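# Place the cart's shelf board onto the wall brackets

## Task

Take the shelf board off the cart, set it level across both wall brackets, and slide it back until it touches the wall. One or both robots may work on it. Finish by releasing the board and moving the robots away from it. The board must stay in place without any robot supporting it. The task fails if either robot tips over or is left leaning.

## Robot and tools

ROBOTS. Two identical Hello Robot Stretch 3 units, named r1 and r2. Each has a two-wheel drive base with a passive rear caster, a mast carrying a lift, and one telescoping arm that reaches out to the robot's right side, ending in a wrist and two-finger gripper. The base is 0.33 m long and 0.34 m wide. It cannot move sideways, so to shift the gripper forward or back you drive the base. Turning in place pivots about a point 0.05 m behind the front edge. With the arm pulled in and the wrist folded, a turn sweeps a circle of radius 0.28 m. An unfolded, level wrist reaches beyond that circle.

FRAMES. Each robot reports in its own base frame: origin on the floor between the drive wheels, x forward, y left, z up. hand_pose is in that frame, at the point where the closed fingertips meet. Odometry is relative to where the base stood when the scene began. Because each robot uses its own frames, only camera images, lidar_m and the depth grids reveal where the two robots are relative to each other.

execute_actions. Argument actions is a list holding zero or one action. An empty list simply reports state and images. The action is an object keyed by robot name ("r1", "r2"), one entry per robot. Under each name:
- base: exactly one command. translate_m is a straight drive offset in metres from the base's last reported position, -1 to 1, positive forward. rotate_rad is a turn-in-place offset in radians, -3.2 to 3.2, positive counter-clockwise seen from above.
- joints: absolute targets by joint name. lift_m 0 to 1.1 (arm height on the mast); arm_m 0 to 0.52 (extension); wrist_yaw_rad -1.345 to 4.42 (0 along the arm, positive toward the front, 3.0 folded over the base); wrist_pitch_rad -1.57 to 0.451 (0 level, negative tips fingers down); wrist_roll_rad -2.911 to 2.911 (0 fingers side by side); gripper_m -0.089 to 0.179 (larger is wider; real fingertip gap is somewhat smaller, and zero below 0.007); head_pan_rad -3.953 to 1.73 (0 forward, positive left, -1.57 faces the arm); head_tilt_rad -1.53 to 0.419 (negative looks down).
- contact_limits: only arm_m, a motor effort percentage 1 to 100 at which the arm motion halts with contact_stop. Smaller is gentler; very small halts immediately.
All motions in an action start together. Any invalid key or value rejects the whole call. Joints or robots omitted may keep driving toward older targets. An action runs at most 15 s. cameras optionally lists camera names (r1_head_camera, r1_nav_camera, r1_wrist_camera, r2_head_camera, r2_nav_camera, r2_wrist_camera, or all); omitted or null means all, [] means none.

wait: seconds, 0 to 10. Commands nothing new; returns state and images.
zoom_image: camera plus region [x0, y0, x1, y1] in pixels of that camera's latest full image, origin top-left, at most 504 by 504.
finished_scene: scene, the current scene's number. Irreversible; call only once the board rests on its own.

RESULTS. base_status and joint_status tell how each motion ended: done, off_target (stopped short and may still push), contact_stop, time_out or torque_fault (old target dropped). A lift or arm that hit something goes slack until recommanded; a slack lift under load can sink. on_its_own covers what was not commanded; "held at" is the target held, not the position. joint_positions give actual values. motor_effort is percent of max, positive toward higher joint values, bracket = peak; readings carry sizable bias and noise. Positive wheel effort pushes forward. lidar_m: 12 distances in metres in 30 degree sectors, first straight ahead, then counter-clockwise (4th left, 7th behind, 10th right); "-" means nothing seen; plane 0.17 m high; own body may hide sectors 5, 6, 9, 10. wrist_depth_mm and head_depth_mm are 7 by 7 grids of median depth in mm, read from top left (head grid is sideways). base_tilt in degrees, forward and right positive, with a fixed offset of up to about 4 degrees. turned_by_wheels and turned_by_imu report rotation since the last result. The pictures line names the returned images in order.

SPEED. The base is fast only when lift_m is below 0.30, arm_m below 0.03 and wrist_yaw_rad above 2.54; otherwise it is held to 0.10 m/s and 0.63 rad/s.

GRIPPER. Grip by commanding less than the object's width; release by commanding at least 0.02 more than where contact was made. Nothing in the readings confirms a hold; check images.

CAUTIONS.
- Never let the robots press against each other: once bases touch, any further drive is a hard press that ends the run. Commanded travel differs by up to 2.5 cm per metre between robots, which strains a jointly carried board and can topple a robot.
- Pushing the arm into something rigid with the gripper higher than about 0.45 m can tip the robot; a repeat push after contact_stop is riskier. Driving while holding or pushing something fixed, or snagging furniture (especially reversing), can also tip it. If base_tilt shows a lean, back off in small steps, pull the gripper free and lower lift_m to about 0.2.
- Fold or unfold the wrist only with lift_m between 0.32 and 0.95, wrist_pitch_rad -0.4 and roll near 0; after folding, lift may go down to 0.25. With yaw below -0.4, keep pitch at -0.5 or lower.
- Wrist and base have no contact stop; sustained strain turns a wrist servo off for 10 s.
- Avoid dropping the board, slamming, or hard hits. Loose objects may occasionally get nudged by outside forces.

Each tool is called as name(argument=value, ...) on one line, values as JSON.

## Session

execute_actions(actions=[], cameras=["r1_nav_camera","r2_nav_camera","r1_head_camera","r2_head_camera"])

Scene clock: 0.00 s.
r1.base_odometry: x=+0.000 y=+0.000 heading=+0.000 (m, m, rad; r1's odometry frame)
r1.turned_by_wheels: +0.000 (rad since the last result)
r1.turned_by_imu: +0.000 (rad since the last result)
r1.base_tilt: forward=-0.1 right=-1.6 (deg)
r1.lidar_m: 1.91 3.66 4.93 3.55 3.39 1.26 0.90 0.86 0.88 1.18 1.39 1.43
r1.head_depth_mm: 1666 1660 1669 1664 1658 1655 1661 / 1825 1860 1865 1867 1870 1850 1857 / 1975 2103 2051 2044 2047 2060 2040 / 1980 2449 2418 2382 2379 2388 2311 / 1972 2748 2781 2766 2807 2902 2490 / 1977 2927 3458 3421 3410 3327 2483 / 1976 2963 - - - 3499 2491
r1.base_status: not commanded
r1.joint_positions: lift_m=+0.314 arm_m=-0.002 wrist_yaw_rad=+3.122 wrist_pitch_rad=-0.591 wrist_roll_rad=-0.001 gripper_m=+0.037 head_pan_rad=+0.016 head_tilt_rad=-0.011
r1.joint_status: not commanded
r1.motor_effort: left_wheel=+1 right_wheel=+0 lift_m=+28 arm_m=+1 wrist_yaw_rad=-1 wrist_pitch_rad=+5 wrist_roll_rad=+0 gripper_m=+0 head_pan_rad=+0 head_tilt_rad=+2 (%)
r1.hand_pose: x=-0.0174 y=+0.0568 z=+0.2898 quat_wxyz=(+0.213, +0.678, +0.200, +0.675) (m; r1's base frame)
r1.wrist_depth_mm: - - - - - - - / - - - 972 938 931 937 / 801 803 - 758 755 736 732 / 657 643 640 637 627 619 608 / 559 555 566 562 550 530 525 / 490 - - - - 465 460 / 441 - - - 413 410 405
r2.base_odometry: x=+0.000 y=+0.000 heading=+0.000 (m, m, rad; r2's odometry frame)
r2.turned_by_wheels: +0.000 (rad since the last result)
r2.turned_by_imu: +0.000 (rad since the last result)
r2.base_tilt: forward=-0.5 right=-1.1 (deg)
r2.lidar_m: 1.59 2.48 7.34 4.14 3.33 1.88 0.94 0.76 0.75 0.82 1.27 1.46
r2.head_depth_mm: 1426 1426 1443 1434 1439 1435 1445 / 1525 1539 1528 1546 1536 1539 1545 / 1640 1636 1657 1650 1654 1650 1655 / 1754 1783 1776 1789 1788 1787 1798 / 1871 1930 1933 1932 1941 1942 1961 / 1867 2115 2120 2111 2130 2114 2118 / 1844 2306 2344 2351 2340 2340 2310
r2.base_status: not commanded
r2.joint_positions: lift_m=+0.494 arm_m=+0.001 wrist_yaw_rad=+3.045 wrist_pitch_rad=-0.472 wrist_roll_rad=-0.014 gripper_m=+0.037 head_pan_rad=-0.015 head_tilt_rad=-0.013
r2.joint_status: not commanded
r2.motor_effort: left_wheel=+0 right_wheel=+0 lift_m=+28 arm_m=+0 wrist_yaw_rad=+0 wrist_pitch_rad=+6 wrist_roll_rad=+0 gripper_m=+1 head_pan_rad=+1 head_tilt_rad=+1 (%)
r2.hand_pose: x=-0.0003 y=+0.0705 z=+0.4942 quat_wxyz=(+0.198, +0.689, +0.134, +0.684) (m; r2's base frame)
r2.wrist_depth_mm: - - - - - - - / - - - - - - - / - - - - - - - / - - - - - - - / 837 827 - 859 878 878 916 / 713 709 - 735 771 756 767 / 611 619 624 641 633 658 671
pictures: r1_head_camera (sideways: a quarter turn clockwise sets it upright), r1_nav_camera (sideways: a quarter turn counterclockwise sets it upright), r2_head_camera (sideways: a quarter turn clockwise sets it upright), r2_nav_camera (sideways: a quarter turn counterclockwise sets it upright)
Images, in order (width x height): r1_head_camera 896x504, r1_nav_camera 672x504, r2_head_camera 896x504, r2_nav_camera 672x504.

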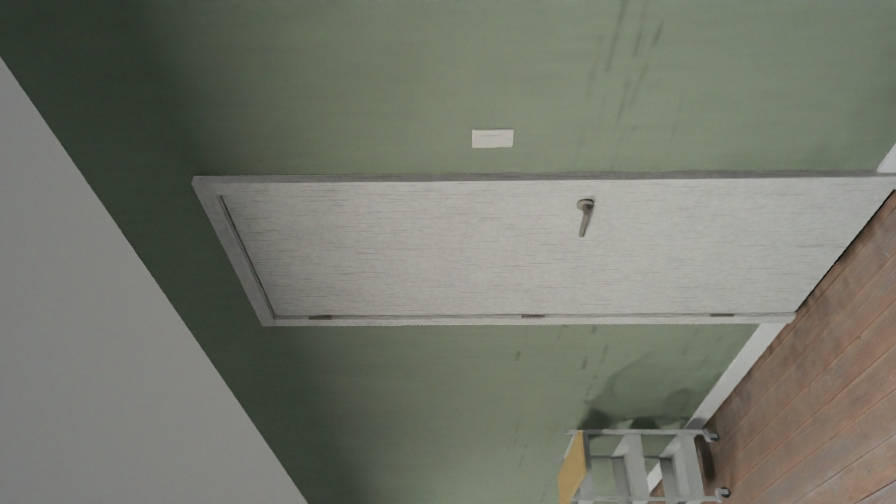

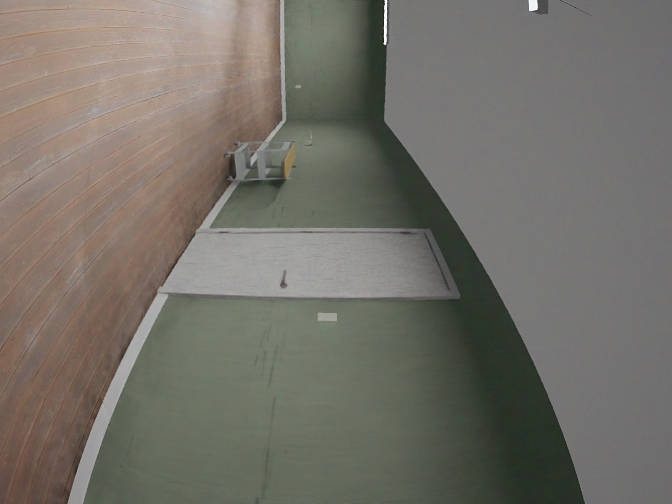

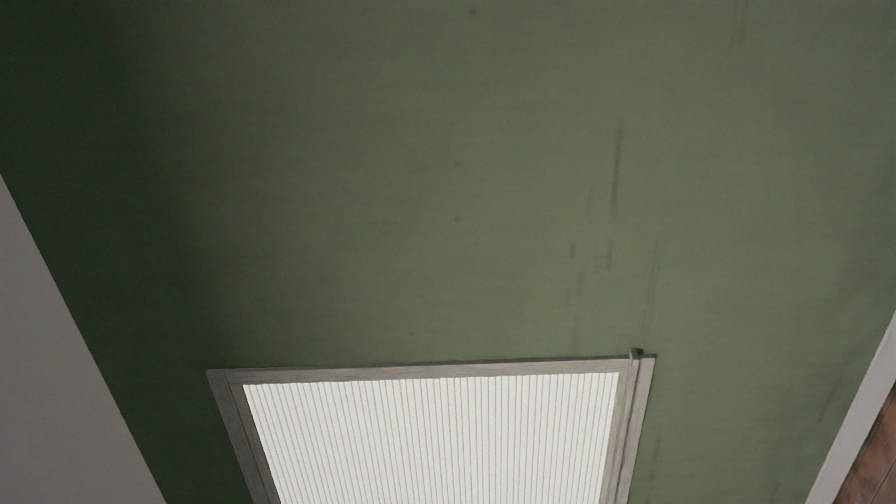

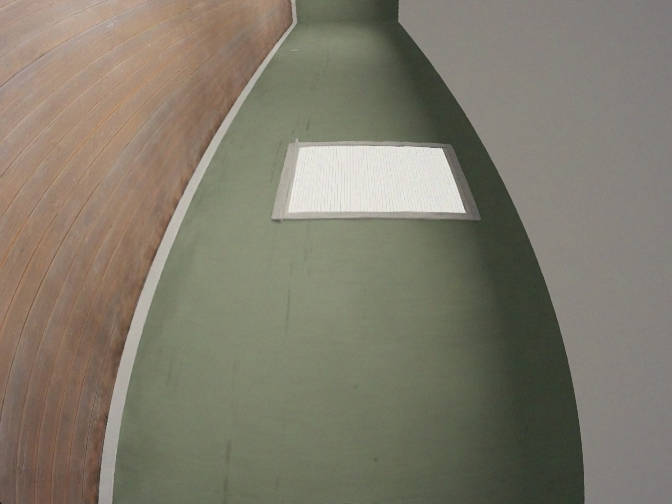

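execute_actions(actions=[{"r1":{"base":{"rotate_rad":0.38},"joints":{"lift_m":0.25,"head_tilt_rad":-0.2}},"r2":{"base":{"rotate_rad":1.5},"joints":{"lift_m":0.25,"head_tilt_rad":-0.2}}}], cameras=["r1_head_camera","r2_head_camera"])

execute_actions(actions=[{"r1":{"base":{"translate_m":1.0}},"r2":{"base":{"translate_m":1.0}}}], cameras=["r1_head_camera","r2_head_camera"])

Scene clock: 3.83 s.
r1.base_odometry: x=+0.000 y=+0.000 heading=+0.380 (m, m, rad; r1's odometry frame)
r1.turned_by_wheels: +0.380 (rad since the last result)
r1.turned_by_imu: +0.379 (rad since the last result)
r1.base_tilt: forward=-0.2 right=-1.7 (deg)
r1.lidar_m: 3.28 5.86 3.74 3.37 1.51 0.95 0.86 0.86 1.05 1.39 1.39 1.69
r1.head_depth_mm: 2544 2520 2597 2587 2649 2416 1847 / 2884 3163 3267 3312 3230 2493 1834 / 3067 - - - 3709 2462 1819 / 3049 - - - 3745 2445 1843 / 3070 - - - 3633 2460 1830 / 3044 - - - 3691 2451 1835 / 3026 - - - 3698 2445 1830
r1.base_status: done
r1.joint_positions: lift_m=+0.250 arm_m=-0.002 wrist_yaw_rad=+3.122 wrist_pitch_rad=-0.591 wrist_roll_rad=-0.001 gripper_m=+0.037 head_pan_rad=+0.016 head_tilt_rad=-0.198
r1.joint_status: all done
r1.motor_effort: left_wheel=-2(12) right_wheel=+1(6) lift_m=+23(24) arm_m=+0(0) wrist_yaw_rad=+0(0) wrist_pitch_rad=+5(5) wrist_roll_rad=+0(0) gripper_m=+0(0) head_pan_rad=+0(0) head_tilt_rad=-1(23) (%)
r1.hand_pose: x=-0.0174 y=+0.0567 z=+0.2261 quat_wxyz=(+0.213, +0.678, +0.200, +0.675) (m; r1's base frame)
r1.wrist_depth_mm: - - - - - - - / 871 852 - 795 827 794 754 / 678 664 - 648 643 640 619 / 557 551 548 558 533 530 518 / 491 - - - 460 453 446 / - - - - - 391 391 / - - - - - 351 349
r2.base_odometry: x=+0.000 y=+0.000 heading=+1.500 (m, m, rad; r2's odometry frame)
r2.turned_by_wheels: +1.500 (rad since the last result)
r2.turned_by_imu: +1.483 (rad since the last result)
r2.base_tilt: forward=-0.5 right=-1.0 (deg)
r2.lidar_m: 4.29 3.36 2.29 1.00 0.76 0.75 0.80 1.15 1.46 1.55 2.24 7.38
r2.head_depth_mm: 2880 - - - 3739 2415 1780 / 2874 - - - 3743 2437 1797 / 2840 - - - 3765 2458 1803 / 2812 - - - 3750 2433 1800 / 2822 - - - 3892 2494 1822 / 2761 - - - 3910 2474 1822 / 2766 - - - 3981 2516 1836
r2.base_status: done
r2.joint_positions: lift_m=+0.250 arm_m=+0.001 wrist_yaw_rad=+3.045 wrist_pitch_rad=-0.473 wrist_roll_rad=-0.014 gripper_m=+0.037 head_pan_rad=-0.015 head_tilt_rad=-0.198
r2.joint_status: all done
r2.motor_effort: left_wheel=-3(14) right_wheel=+2(6) lift_m=+24(24) arm_m=+0(0) wrist_yaw_rad=+0(0) wrist_pitch_rad=+7(7) wrist_roll_rad=+0(0) gripper_m=+0(0) head_pan_rad=+1(0) head_tilt_rad=-1(13) (%)
r2.hand_pose: x=-0.0003 y=+0.0704 z=+0.2507 quat_wxyz=(+0.198, +0.689, +0.134, +0.684) (m; r2's base frame)
r2.wrist_depth_mm: 620 - - - - - - / 649 744 - - - - - / 660 739 804 824 827 860 879 / 607 608 626 635 660 669 681 / 500 508 - 545 535 547 558 / - - - - 459 459 469 / - - - - 385 399 402
pictures: r1_head_camera (sideways: a quarter turn clockwise sets it upright), r2_head_camera (sideways: a quarter turn clockwise sets it upright)
Images, in order (width x height): r1_head_camera 896x504, r2_head_camera 896x504.

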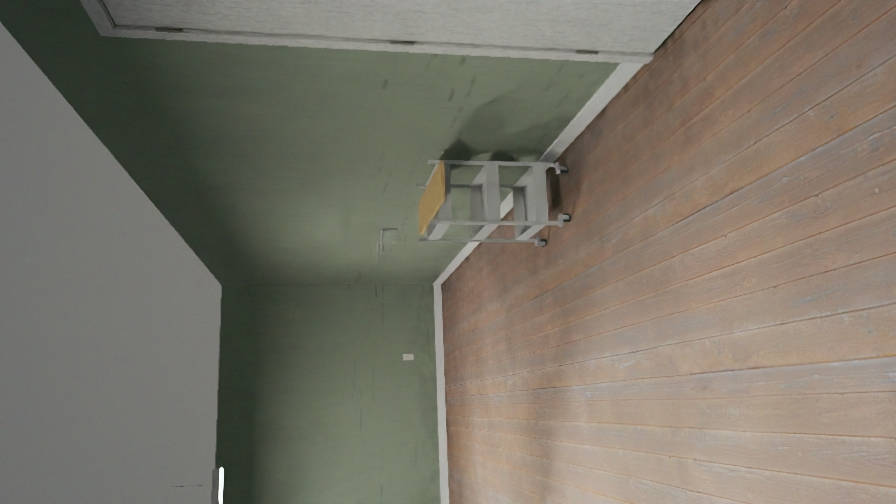

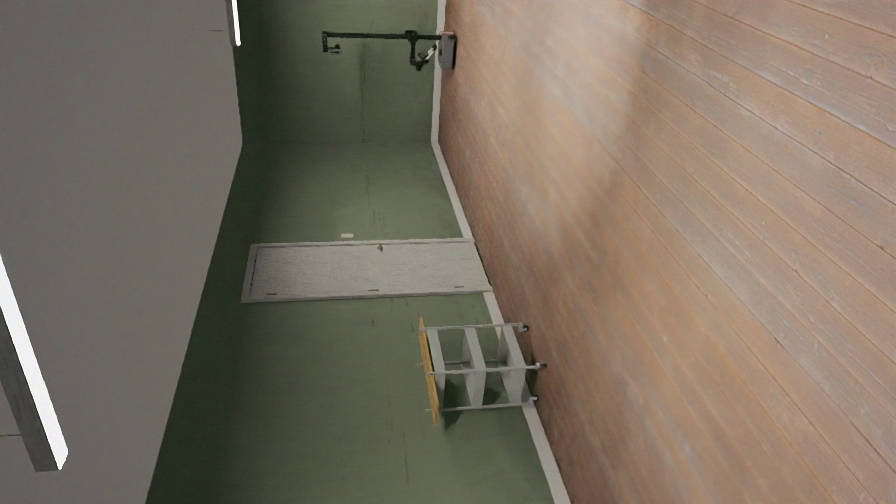

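Scene clock: 8.77 s.
r1.base_odometry: x=+0.929 y=+0.371 heading=+0.380 (m, m, rad; r1's odometry frame)
r1.turned_by_wheels: +0.000 (rad since the last result)
r1.turned_by_imu: +0.004 (rad since the last result)
r1.base_tilt: forward=-0.1 right=-1.7 (deg)
r1.lidar_m: 2.66 5.55 3.96 3.55 3.22 2.04 1.84 1.85 1.34 1.21 1.22 1.46
r1.head_depth_mm: 2256 2269 2323 2313 2372 2296 1847 / 2689 2839 2868 2897 2791 2458 1837 / 2998 3649 3761 3409 3016 2451 1842 / 3067 - - - 3431 2468 1838 / 3026 - - - 3662 2461 1830 / 3001 - - - 3719 2445 1835 / 3038 - - - 3728 2466 1842
r1.base_status: done
r1.joint_positions: lift_m=+0.250 arm_m=-0.002 wrist_yaw_rad=+3.122 wrist_pitch_rad=-0.591 wrist_roll_rad=-0.001 gripper_m=+0.037 head_pan_rad=+0.016 head_tilt_rad=-0.198
r1.joint_status: not commanded
r1.motor_effort: left_wheel=-2(10) right_wheel=+1(5) lift_m=+23(23) arm_m=+0(0) wrist_yaw_rad=-1(0) wrist_pitch_rad=+5(5) wrist_roll_rad=+0(0) gripper_m=+0(1) head_pan_rad=+1(0) head_tilt_rad=-1(1) (%)
r1.hand_pose: x=-0.0174 y=+0.0567 z=+0.2261 quat_wxyz=(+0.213, +0.678, +0.200, +0.675) (m; r1's base frame)
r1.wrist_depth_mm: - - - - - - - / 869 852 - 804 796 785 776 / 669 662 - 647 632 627 620 / 561 551 550 554 536 523 517 / 482 - - - 462 450 441 / - - - - - 400 391 / - - - - - 357 350
r2.base_odometry: x=+0.071 y=+0.997 heading=+1.500 (m, m, rad; r2's odometry frame)
r2.turned_by_wheels: +0.000 (rad since the last result)
r2.turned_by_imu: +0.008 (rad since the last result)
r2.base_tilt: forward=-0.4 right=-1.1 (deg)
r2.lidar_m: 3.28 2.80 2.74 2.08 1.61 1.57 1.68 2.06 2.02 2.15 3.12 5.53
r2.head_depth_mm: 2884 - - - 3716 2412 1797 / 2864 - - - 3669 2412 1793 / 2837 - - - 3749 2426 1791 / 2812 - - - 3810 2444 1809 / 2780 - - - 3790 2460 1811 / 2798 3777 3826 3814 3635 2493 1820 / 2745 3340 3370 3464 3406 2551 1834
r2.base_status: done
r2.joint_positions: lift_m=+0.250 arm_m=+0.001 wrist_yaw_rad=+3.045 wrist_pitch_rad=-0.473 wrist_roll_rad=-0.014 gripper_m=+0.037 head_pan_rad=-0.015 head_tilt_rad=-0.198
r2.joint_status: not commanded
r2.motor_effort: left_wheel=-4(10) right_wheel=+2(7) lift_m=+25(24) arm_m=-1(1) wrist_yaw_rad=+0(0) wrist_pitch_rad=+7(7) wrist_roll_rad=+0(0) gripper_m=+1(0) head_pan_rad=+0(0) head_tilt_rad=+0(1) (%)
r2.hand_pose: x=-0.0003 y=+0.0704 z=+0.2506 quat_wxyz=(+0.198, +0.689, +0.134, +0.684) (m; r2's base frame)
r2.wrist_depth_mm: - - - - - - - / - - - - - - - / 746 769 802 824 830 856 888 / 601 609 625 633 660 663 684 / 501 512 - 540 537 543 554 / - - - - 461 458 468 / - - - - 382 397 402
pictures: r1_head_camera (sideways: a quarter turn clockwise sets it upright), r2_head_camera (sideways: a quarter turn clockwise sets it upright)
Images, in order (width x height): r1_head_camera 896x504, r2_head_camera 896x504.

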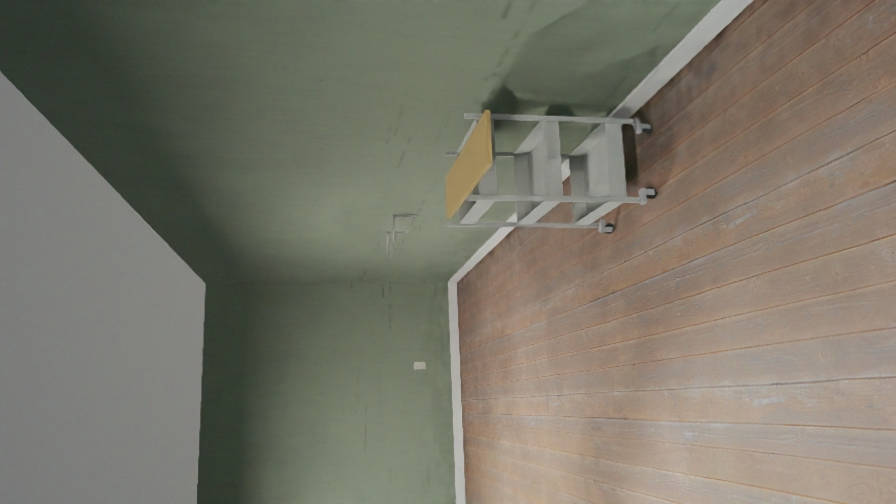

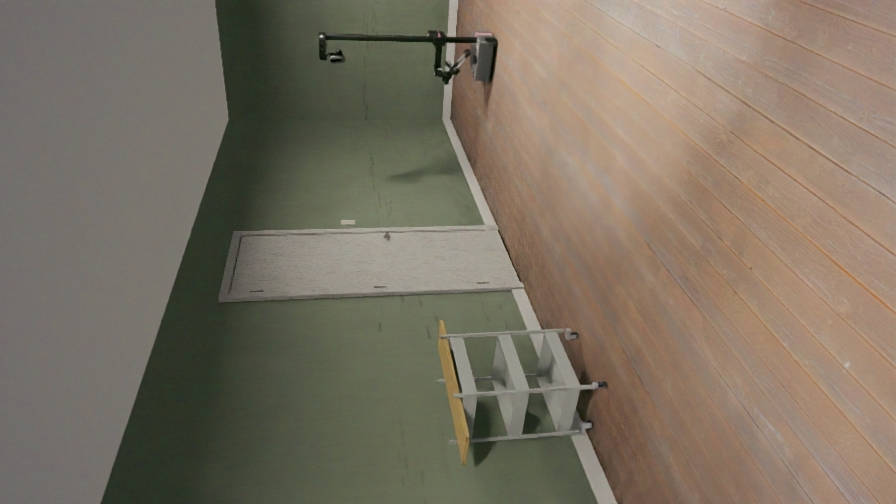

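execute_actions(actions=[{"r1":{"base":{"translate_m":0.9}},"r2":{"base":{"rotate_rad":0.11}}}], cameras=[])

execute_actions(actions=[{"r1":{"base":{"rotate_rad":0.24}},"r2":{"base":{"translate_m":1.0}}}], cameras=[])

execute_actions(actions=[{"r1":{"joints":{"head_pan_rad":-0.7,"head_tilt_rad":-0.5}},"r2":{"base":{"translate_m":1.0}}}], cameras=["r1_head_camera","r2_head_camera"])

Scene clock: 14.00 s.
r1.base_odometry: x=+1.765 y=+0.704 heading=+0.380 (m, m, rad; r1's odometry frame)
r1.turned_by_wheels: +0.000 (rad since the last result)
r1.turned_by_imu: +0.004 (rad since the last result)
r1.base_tilt: forward=-0.2 right=-1.7 (deg)
r1.lidar_m: 1.77 4.75 4.11 3.70 3.72 3.02 2.73 1.85 1.17 1.04 1.05 1.30
r1.head_depth_mm: 1979 1994 2030 2064 1923 2004 1845 / 2426 2478 2517 2533 2044 1980 1848 / 2872 3226 3251 3308 2246 2238 1838 / 3089 - - - 3653 2469 1837 / 3057 - - - 3703 2457 1834 / 3062 - - - 3651 2454 1847 / 3070 - - - 3637 2463 1829
r1.base_status: done
r1.joint_positions: lift_m=+0.250 arm_m=-0.002 wrist_yaw_rad=+3.122 wrist_pitch_rad=-0.591 wrist_roll_rad=-0.001 gripper_m=+0.037 head_pan_rad=+0.016 head_tilt_rad=-0.199
r1.joint_status: not commanded
r1.motor_effort: left_wheel=-2(10) right_wheel=+1(5) lift_m=+23(23) arm_m=-1(0) wrist_yaw_rad=-1(0) wrist_pitch_rad=+5(5) wrist_roll_rad=+0(0) gripper_m=+0(0) head_pan_rad=+0(1) head_tilt_rad=-1(1) (%)
r1.hand_pose: x=-0.0174 y=+0.0567 z=+0.2261 quat_wxyz=(+0.213, +0.678, +0.200, +0.675) (m; r1's base frame)
r1.wrist_depth_mm: - - - - - - - / 878 847 - 830 809 787 777 / 670 669 - 644 644 637 629 / 562 547 541 557 535 524 516 / 490 - - - 456 452 442 / - - - - - 396 393 / - - - - - 354 348
r2.base_odometry: x=+0.071 y=+0.997 heading=+1.610 (m, m, rad; r2's odometry frame)
r2.turned_by_wheels: +0.110 (rad since the last result)
r2.turned_by_imu: +0.109 (rad since the last result)
r2.base_tilt: forward=-0.5 right=-1.1 (deg)
r2.lidar_m: 3.30 2.74 2.74 1.91 1.58 1.57 1.75 2.03 2.02 2.25 3.62 4.76
r2.head_depth_mm: 2862 - - - 3680 2419 1791 / 2885 - - - 3762 2415 1799 / 2831 - - - 3745 2441 1803 / 2824 - - - 3734 2457 1803 / 2793 3806 3868 3833 3578 2482 1820 / 2765 3412 3510 3551 3526 2484 1822 / 2730 3065 3112 3160 3240 2494 1847
r2.base_status: done
r2.joint_positions: lift_m=+0.250 arm_m=+0.001 wrist_yaw_rad=+3.045 wrist_pitch_rad=-0.473 wrist_roll_rad=-0.014 gripper_m=+0.037 head_pan_rad=-0.015 head_tilt_rad=-0.198
r2.joint_status: not commanded
r2.motor_effort: left_wheel=-2(13) right_wheel=+2(7) lift_m=+25(24) arm_m=+0(0) wrist_yaw_rad=+0(0) wrist_pitch_rad=+7(7) wrist_roll_rad=+0(0) gripper_m=+0(0) head_pan_rad=+0(1) head_tilt_rad=-1(0) (%)
r2.hand_pose: x=-0.0003 y=+0.0704 z=+0.2506 quat_wxyz=(+0.198, +0.689, +0.134, +0.684) (m; r2's base frame)
r2.wrist_depth_mm: - - - - - - - / - - - - - - - / 755 771 802 821 836 872 879 / 611 608 630 641 656 669 683 / 499 508 - 540 541 546 560 / - - - - 465 461 468 / - - - - 382 398 407
pictures: none
No camera images: the call's "cameras" was empty. Leave "cameras" out to get every camera's image.

Scene clock: 18.93 s.
r1.base_odometry: x=+1.765 y=+0.704 heading=+0.620 (m, m, rad; r1's odometry frame)
r1.turned_by_wheels: +0.240 (rad since the last result)
r1.turned_by_imu: +0.240 (rad since the last result)
r1.base_tilt: forward=-0.1 right=-1.7 (deg)
r1.lidar_m: 3.83 4.95 3.77 3.70 3.63 2.79 2.73 1.41 1.05 1.04 1.10 1.61
r1.head_depth_mm: 3028 3711 3765 3744 3471 2226 1842 / 3015 - - - 3612 2447 1840 / 3070 - - - 3674 2417 1831 / 3071 - - - 3647 2423 1848 / 3052 - - - 3694 2458 1833 / 3082 - - - 3703 2466 1830 / 3087 - - - 3703 2434 1818
r1.base_status: done
r1.joint_positions: lift_m=+0.250 arm_m=-0.002 wrist_yaw_rad=+3.122 wrist_pitch_rad=-0.591 wrist_roll_rad=-0.001 gripper_m=+0.037 head_pan_rad=+0.016 head_tilt_rad=-0.199
r1.joint_status: not commanded
r1.motor_effort: left_wheel=-1(13) right_wheel=+1(8) lift_m=+23(23) arm_m=+0(0) wrist_yaw_rad=+0(0) wrist_pitch_rad=+5(5) wrist_roll_rad=+0(0) gripper_m=+0(0) head_pan_rad=+0(1) head_tilt_rad=-1(1) (%)
r1.hand_pose: x=-0.0174 y=+0.0566 z=+0.2261 quat_wxyz=(+0.213, +0.678, +0.200, +0.675) (m; r1's base frame)
r1.wrist_depth_mm: - - - - - - - / 858 857 - 813 798 790 787 / 677 685 - 658 632 627 619 / 559 553 543 558 536 526 520 / 489 - - - 457 447 448 / - - - - - 395 388 / - - - - - 352 346
r2.base_odometry: x=+0.032 y=+1.997 heading=+1.610 (m, m, rad; r2's odometry frame)
r2.turned_by_wheels: +0.000 (rad since the last result)
r2.turned_by_imu: +0.008 (rad since the last result)
r2.base_tilt: forward=-0.4 right=-1.1 (deg)
r2.lidar_m: 2.30 2.09 2.09 2.34 2.33 2.32 2.60 2.69 2.68 2.99 4.85 3.79
r2.head_depth_mm: 2869 - - - 3669 2417 1779 / 2860 - - - 3674 2421 1789 / 2839 3682 3765 3925 3725 2437 1793 / 2799 3226 3322 3334 3291 2444 1809 / 2686 2851 2916 2876 2790 2466 1831 / 2452 2553 2597 2636 2697 2477 1814 / 2277 2300 2348 2402 2434 2369 1829
r2.base_status: done
r2.joint_positions: lift_m=+0.250 arm_m=+0.001 wrist_yaw_rad=+3.045 wrist_pitch_rad=-0.473 wrist_roll_rad=-0.014 gripper_m=+0.037 head_pan_rad=-0.015 head_tilt_rad=-0.199
r2.joint_status: not commanded
r2.motor_effort: left_wheel=-3(10) right_wheel=+2(7) lift_m=+25(24) arm_m=+0(0) wrist_yaw_rad=+1(0) wrist_pitch_rad=+7(7) wrist_roll_rad=+0(0) gripper_m=+0(0) head_pan_rad=+1(0) head_tilt_rad=-2(0) (%)
r2.hand_pose: x=-0.0003 y=+0.0704 z=+0.2506 quat_wxyz=(+0.198, +0.689, +0.134, +0.684) (m; r2's base frame)
r2.wrist_depth_mm: - - - - - - - / - - - - - - - / 764 765 786 817 843 861 897 / 603 613 632 633 658 665 679 / 502 514 - 537 535 538 556 / - - - - 463 462 469 / - - - - 382 398 403
pictures: none
No camera images: the call's "cameras" was empty. Leave "cameras" out to get every camera's image.

Scene clock: 23.87 s.
r1.base_odometry: x=+1.765 y=+0.704 heading=+0.620 (m, m, rad; r1's odometry frame)
r1.turned_by_wheels: +0.000 (rad since the last result)
r1.turned_by_imu: +0.001 (rad since the last result)
r1.base_tilt: forward=-0.2 right=-1.6 (deg)
r1.lidar_m: 2.95 4.93 3.79 3.70 3.64 2.78 2.73 1.41 1.05 1.04 1.10 1.62
r1.head_depth_mm: 1080 1131 1202 1257 1341 1426 1388 / 1180 1240 1325 1413 1525 1587 1387 / 1290 1374 1478 1587 1718 1666 1384 / 1428 1545 1659 1816 1941 1669 1372 / 1621 1734 1910 2119 2083 1656 1382 / 1841 2017 2069 2258 2025 1661 1374 / 2139 2383 2040 2178 2027 1644 1369
r1.base_status: not commanded
r1.joint_positions: lift_m=+0.250 arm_m=-0.002 wrist_yaw_rad=+3.122 wrist_pitch_rad=-0.591 wrist_roll_rad=-0.001 gripper_m=+0.037 head_pan_rad=-0.693 head_tilt_rad=-0.493
r1.joint_status: all done
r1.motor_effort: left_wheel=-1(1) right_wheel=+1(1) lift_m=+23(23) arm_m=+0(0) wrist_yaw_rad=+0(0) wrist_pitch_rad=+5(5) wrist_roll_rad=+0(0) gripper_m=+0(0) head_pan_rad=-3(47) head_tilt_rad=-4(30) (%)
r1.hand_pose: x=-0.0174 y=+0.0566 z=+0.2261 quat_wxyz=(+0.213, +0.678, +0.200, +0.675) (m; r1's base frame)
r1.wrist_depth_mm: - - - - - - - / 874 838 - 813 822 775 765 / 679 675 - 648 647 633 619 / 559 561 553 555 540 525 522 / 486 - - - 457 452 447 / - - - - - 396 389 / - - - - - 351 346
r2.base_odometry: x=-0.007 y=+2.996 heading=+1.609 (m, m, rad; r2's odometry frame)
r2.turned_by_wheels: +0.000 (rad since the last result)
r2.turned_by_imu: +0.008 (rad since the last result)
r2.base_tilt: forward=-0.4 right=-1.1 (deg)
r2.lidar_m: 1.31 1.43 1.43 1.60 2.61 3.06 3.46 3.35 3.32 3.75 5.70 2.94
r2.head_depth_mm: 2875 3543 3689 3819 3610 2410 1782 / 2666 2882 2972 3065 3158 2422 1789 / 2418 2465 2566 2632 2724 2439 1796 / 2096 2163 2221 2277 1736 1795 1740 / 1873 1917 1955 2004 1630 1702 1627 / 1686 1717 1746 1773 1741 1677 1656 / 1539 1556 1580 1600 1596 1640 1665
r2.base_status: done
r2.joint_positions: lift_m=+0.250 arm_m=+0.001 wrist_yaw_rad=+3.045 wrist_pitch_rad=-0.473 wrist_roll_rad=-0.014 gripper_m=+0.037 head_pan_rad=-0.015 head_tilt_rad=-0.199
r2.joint_status: not commanded
r2.motor_effort: left_wheel=-3(10) right_wheel=+2(7) lift_m=+25(25) arm_m=+0(0) wrist_yaw_rad=+0(0) wrist_pitch_rad=+7(7) wrist_roll_rad=+0(0) gripper_m=+0(1) head_pan_rad=+0(0) head_tilt_rad=+1(2) (%)
r2.hand_pose: x=-0.0003 y=+0.0704 z=+0.2506 quat_wxyz=(+0.198, +0.689, +0.134, +0.684) (m; r2's base frame)
r2.wrist_depth_mm: - - - - - - - / - - - - - - - / 765 769 798 815 834 867 896 / 606 609 628 647 646 661 685 / 505 517 - 543 537 549 552 / - - - - 460 461 466 / - - - - 380 398 404
pictures: r1_head_camera (sideways: a quarter turn clockwise sets it upright), r2_head_camera (sideways: a quarter turn clockwise sets it upright)
Images, in order (width x height): r1_head_camera 896x504, r2_head_camera 896x504.

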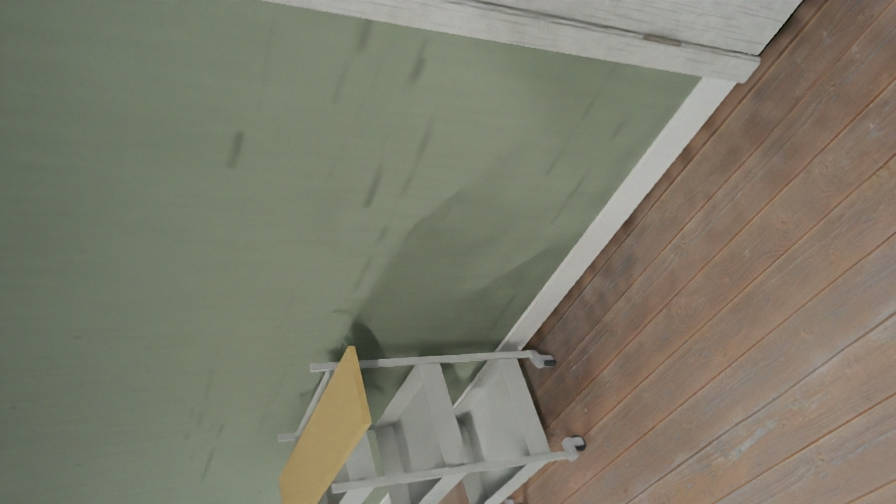

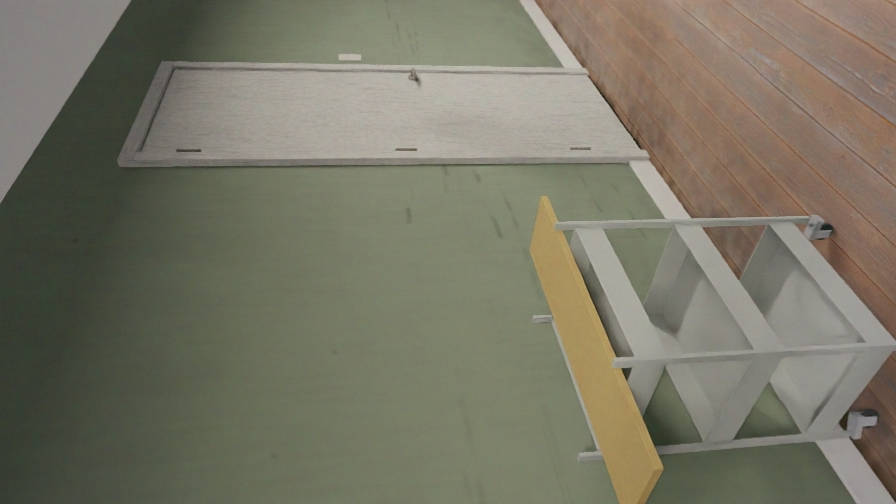

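execute_actions(actions=[{"r1":{"base":{"translate_m":1.0}},"r2":{"base":{"rotate_rad":-0.21}}}], cameras=[])

execute_actions(actions=[{"r1":{"base":{"translate_m":0.45},"joints":{"head_pan_rad":-1.57,"head_tilt_rad":-0.7}},"r2":{"base":{"translate_m":1.0}}}], cameras=["r1_head_camera"])

execute_actions(actions=[{"r1":{"joints":{"lift_m":0.63}},"r2":{"base":{"rotate_rad":2.74},"joints":{"head_pan_rad":-1.57,"head_tilt_rad":-0.7,"lift_m":0.63}}}], cameras=["r1_head_camera","r2_head_camera"])

Scene clock: 29.30 s.
r1.base_odometry: x=+2.579 y=+1.285 heading=+0.620 (m, m, rad; r1's odometry frame)
r1.turned_by_wheels: +0.000 (rad since the last result)
r1.turned_by_imu: +0.004 (rad since the last result)
r1.base_tilt: forward=-0.2 right=-1.7 (deg)
r1.lidar_m: 1.95 4.84 3.72 3.63 3.85 3.80 3.50 1.47 1.15 1.13 0.95 1.05
r1.head_depth_mm: 1152 1215 1279 1300 1395 1527 1385 / 1256 1333 1419 1223 1418 1537 1380 / 1377 1477 1584 1272 1355 1406 1373 / 1530 1641 1754 1356 1516 1532 1382 / 1729 1852 2023 2201 1961 1630 1370 / 1961 2146 2434 2609 2089 1648 1372 / 2305 2570 2859 2820 2084 1652 1381
r1.base_status: done
r1.joint_positions: lift_m=+0.250 arm_m=-0.002 wrist_yaw_rad=+3.122 wrist_pitch_rad=-0.591 wrist_roll_rad=-0.001 gripper_m=+0.037 head_pan_rad=-0.693 head_tilt_rad=-0.495
r1.joint_status: not commanded
r1.motor_effort: left_wheel=-2(10) right_wheel=+1(5) lift_m=+23(23) arm_m=+0(1) wrist_yaw_rad=+0(0) wrist_pitch_rad=+5(5) wrist_roll_rad=+0(0) gripper_m=+0(0) head_pan_rad=-5(4) head_tilt_rad=-3(3) (%)
r1.hand_pose: x=-0.0174 y=+0.0566 z=+0.2261 quat_wxyz=(+0.213, +0.678, +0.200, +0.675) (m; r1's base frame)
r1.wrist_depth_mm: - - - - - - - / 884 849 - 814 801 794 786 / 674 675 - 660 639 632 623 / 554 556 547 550 532 527 521 / 489 - - - 463 451 446 / - - - - - 395 396 / - - - - - 354 352
r2.base_odometry: x=-0.007 y=+2.996 heading=+1.400 (m, m, rad; r2's odometry frame)
r2.turned_by_wheels: -0.210 (rad since the last result)
r2.turned_by_imu: -0.206 (rad since the last result)
r2.base_tilt: forward=-0.4 right=-1.0 (deg)
r2.lidar_m: 1.42 1.31 1.43 1.48 2.02 3.07 3.21 3.46 3.32 3.46 4.69 1.95
r2.head_depth_mm: 2851 - - - 3709 2016 1778 / 2881 - - - 3736 2307 1787 / 2813 3860 3976 - 3632 2433 1801 / 2758 2970 3064 3118 3158 2449 1813 / 2468 2532 2574 2590 2656 2456 1761 / 2113 2144 2203 2221 1770 1786 1687 / 1849 1875 1890 1929 1655 1567 1532
r2.base_status: done
r2.joint_positions: lift_m=+0.250 arm_m=+0.001 wrist_yaw_rad=+3.045 wrist_pitch_rad=-0.473 wrist_roll_rad=-0.014 gripper_m=+0.037 head_pan_rad=-0.015 head_tilt_rad=-0.199
r2.joint_status: not commanded
r2.motor_effort: left_wheel=+3(13) right_wheel=-2(6) lift_m=+25(25) arm_m=-1(0) wrist_yaw_rad=-1(0) wrist_pitch_rad=+7(7) wrist_roll_rad=+0(0) gripper_m=+0(0) head_pan_rad=+1(1) head_tilt_rad=-1(0) (%)
r2.hand_pose: x=-0.0003 y=+0.0704 z=+0.2506 quat_wxyz=(+0.198, +0.689, +0.134, +0.684) (m; r2's base frame)
r2.wrist_depth_mm: - - - - - - - / - - - - - - - / 750 772 808 809 832 872 892 / 600 607 632 641 655 675 678 / 505 513 - 538 535 549 552 / - - - - 458 461 469 / - - - - 382 401 407
pictures: none
No camera images: the call's "cameras" was empty. Leave "cameras" out to get every camera's image.

Scene clock: 34.23 s.
r1.base_odometry: x=+2.945 y=+1.546 heading=+0.619 (m, m, rad; r1's odometry frame)
r1.turned_by_wheels: +0.000 (rad since the last result)
r1.turned_by_imu: +0.002 (rad since the last result)
r1.base_tilt: forward=-0.2 right=-1.6 (deg)
r1.lidar_m: 4.57 4.80 3.68 3.59 3.81 4.26 3.58 1.52 1.18 0.74 0.76 0.65
r1.head_depth_mm: 990 1097 1232 1410 1594 1427 1237 / 990 1093 1233 1407 1615 1427 1234 / 988 1104 1232 1412 1594 1422 1230 / 992 1104 1200 1415 1608 1412 1224 / 1001 1107 1197 1316 1590 1416 1220 / 995 1112 1181 967 1221 1329 1219 / 996 1110 1188 959 1191 1326 1222
r1.base_status: done
r1.joint_positions: lift_m=+0.250 arm_m=-0.002 wrist_yaw_rad=+3.122 wrist_pitch_rad=-0.591 wrist_roll_rad=-0.001 gripper_m=+0.037 head_pan_rad=-1.563 head_tilt_rad=-0.691
r1.joint_status: all done
r1.motor_effort: left_wheel=-2(10) right_wheel=+1(9) lift_m=+23(23) arm_m=+0(0) wrist_yaw_rad=+0(0) wrist_pitch_rad=+5(5) wrist_roll_rad=+0(0) gripper_m=+0(0) head_pan_rad=-3(52) head_tilt_rad=-6(26) (%)
r1.hand_pose: x=-0.0174 y=+0.0566 z=+0.2261 quat_wxyz=(+0.213, +0.678, +0.200, +0.675) (m; r1's base frame)
r1.wrist_depth_mm: - - - - - - - / 870 858 - 824 794 796 771 / 688 678 - 642 649 620 622 / 562 554 553 556 527 524 518 / 488 - - - 454 450 449 / - - - - - 397 387 / - - - - - 355 347
r2.base_odometry: x=+0.164 y=+3.981 heading=+1.400 (m, m, rad; r2's odometry frame)
r2.turned_by_wheels: +0.000 (rad since the last result)
r2.turned_by_imu: +0.008 (rad since the last result)
r2.base_tilt: forward=-0.4 right=-1.1 (deg)
r2.lidar_m: 1.32 0.51 0.49 0.97 1.32 3.66 4.09 3.98 3.83 3.97 0.65 3.65
r2.head_depth_mm: 2897 - - - 3720 2392 1780 / 2812 3275 3338 3530 3344 2409 1793 / 2345 2330 2414 2440 2539 2376 1785 / 1865 1893 1937 1975 2008 2049 1799 / 1542 1598 1628 1670 1685 1715 1705 / 1350 1369 1401 1408 1435 1455 1476 / 1183 1201 1216 1231 1243 1262 816
r2.base_status: done
r2.joint_positions: lift_m=+0.250 arm_m=+0.001 wrist_yaw_rad=+3.045 wrist_pitch_rad=-0.473 wrist_roll_rad=-0.014 gripper_m=+0.037 head_pan_rad=-0.015 head_tilt_rad=-0.199
r2.joint_status: not commanded
r2.motor_effort: left_wheel=+2(17) right_wheel=-1(4) lift_m=+25(25) arm_m=+0(1) wrist_yaw_rad=-1(0) wrist_pitch_rad=+7(6) wrist_roll_rad=+0(0) gripper_m=+0(0) head_pan_rad=+0(1) head_tilt_rad=+0(0) (%)
r2.hand_pose: x=-0.0003 y=+0.0704 z=+0.2506 quat_wxyz=(+0.198, +0.689, +0.134, +0.684) (m; r2's base frame)
r2.wrist_depth_mm: - - - 981 864 781 723 / - - - - 939 719 698 / 762 764 795 828 821 502 467 / 599 611 629 637 614 669 646 / 504 506 - 542 534 545 558 / - - - - 462 459 467 / - - - - 382 398 405
pictures: r1_head_camera (sideways: a quarter turn clockwise sets it upright)
Images, in order (width x height): r1_head_camera 896x504.

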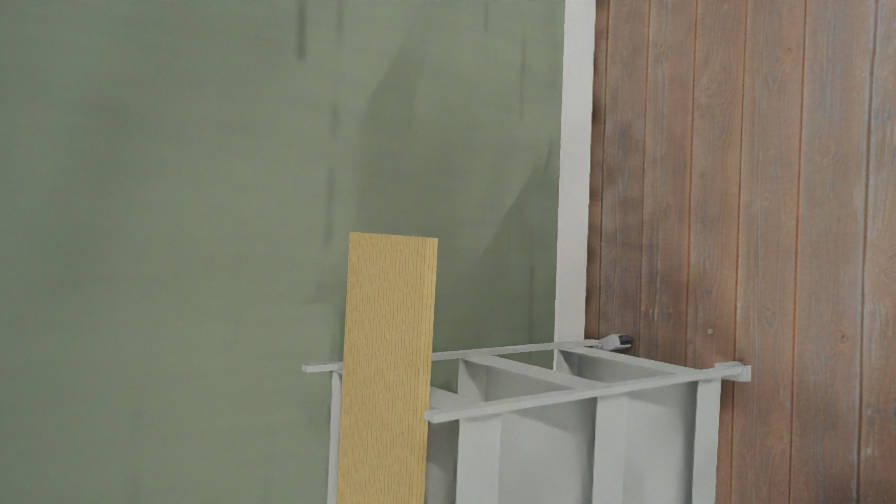

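Scene clock: 39.17 s.
r1.base_odometry: x=+2.945 y=+1.546 heading=+0.619 (m, m, rad; r1's odometry frame)
r1.turned_by_wheels: +0.000 (rad since the last result)
r1.turned_by_imu: +0.001 (rad since the last result)
r1.base_tilt: forward=-0.1 right=-1.7 (deg)
r1.lidar_m: 0.55 4.77 3.69 3.59 3.82 4.26 3.61 1.51 1.18 0.74 0.76 0.56
r1.head_depth_mm: 986 1093 1238 1396 1600 1432 1232 / 985 1091 1233 1411 1599 1422 1227 / 988 1103 1234 1415 1612 1421 1223 / 995 1102 1199 1408 1594 1428 1234 / 997 1101 1196 1329 1597 1419 1231 / 997 1108 1185 962 1223 1329 1224 / 999 1118 1182 961 1193 1339 1220
r1.base_status: not commanded
r1.joint_positions: lift_m=+0.630 arm_m=-0.002 wrist_yaw_rad=+3.122 wrist_pitch_rad=-0.592 wrist_roll_rad=-0.001 gripper_m=+0.037 head_pan_rad=-1.563 head_tilt_rad=-0.691
r1.joint_status: all done
r1.motor_effort: left_wheel=-2(2) right_wheel=+1(1) lift_m=+34(33) arm_m=-1(0) wrist_yaw_rad=+0(0) wrist_pitch_rad=+5(5) wrist_roll_rad=+0(1) gripper_m=+0(0) head_pan_rad=-4(3) head_tilt_rad=-5(5) (%)
r1.hand_pose: x=-0.0174 y=+0.0566 z=+0.6056 quat_wxyz=(+0.213, +0.678, +0.200, +0.675) (m; r1's base frame)
r1.wrist_depth_mm: - - - - - - - / - - - - - - - / - - - - - - - / - - - - - - - / 950 975 980 958 958 931 901 / 875 841 859 832 814 817 795 / 741 740 731 754 720 726 710
r2.base_odometry: x=+0.164 y=+3.981 heading=-2.144 (m, m, rad; r2's odometry frame)
r2.turned_by_wheels: +2.740 (rad since the last result)
r2.turned_by_imu: +2.709 (rad since the last result)
r2.base_tilt: forward=-0.4 right=-1.1 (deg)
r2.lidar_m: 3.92 4.22 3.89 3.83 4.13 0.65 2.50 0.63 0.51 0.49 1.01 1.50
r2.head_depth_mm: 767 855 961 958 780 957 1112 / 772 858 972 894 757 957 1138 / 781 869 981 894 760 979 1140 / 783 877 988 894 1333 1423 1190 / 792 885 1001 893 1360 1422 1216 / 802 890 1011 1166 1369 1432 1216 / 805 900 1019 1175 1387 1425 1219
r2.base_status: done
r2.joint_positions: lift_m=+0.630 arm_m=+0.001 wrist_yaw_rad=+3.045 wrist_pitch_rad=-0.474 wrist_roll_rad=-0.014 gripper_m=+0.037 head_pan_rad=-1.563 head_tilt_rad=-0.692
r2.joint_status: all done
r2.motor_effort: left_wheel=-3(13) right_wheel=+2(7) lift_m=+31(32) arm_m=-1(1) wrist_yaw_rad=-1(0) wrist_pitch_rad=+7(7) wrist_roll_rad=+0(0) gripper_m=+0(0) head_pan_rad=-2(34) head_tilt_rad=-3(24) (%)
r2.hand_pose: x=-0.0003 y=+0.0703 z=+0.6302 quat_wxyz=(+0.198, +0.689, +0.134, +0.684) (m; r2's base frame)
r2.wrist_depth_mm: - - - - - - - / - - - - - - - / - - - - - - - / - - - - - - - / - - - - - - - / 868 870 - 901 924 908 939 / 739 776 752 768 769 810 811
pictures: r1_head_camera (sideways: a quarter turn clockwise sets it upright), r2_head_camera (sideways: a quarter turn clockwise sets it upright)
Images, in order (width x height): r1_head_camera 896x504, r2_head_camera 896x504.

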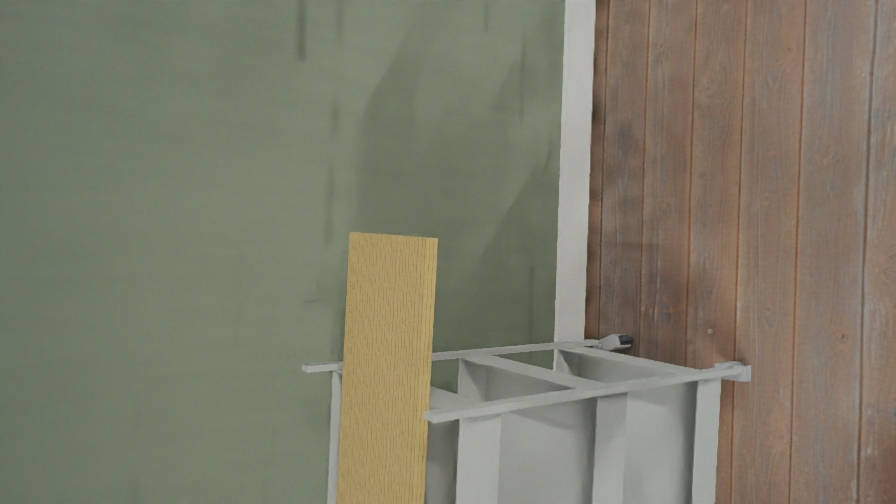

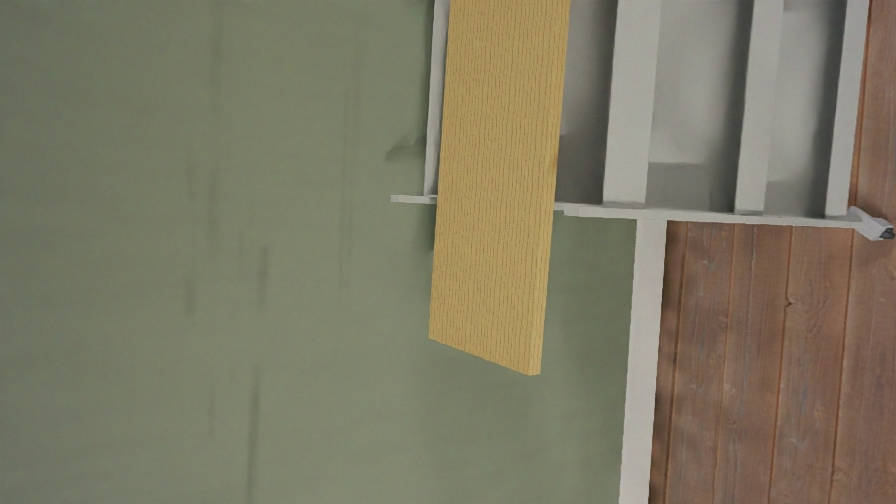

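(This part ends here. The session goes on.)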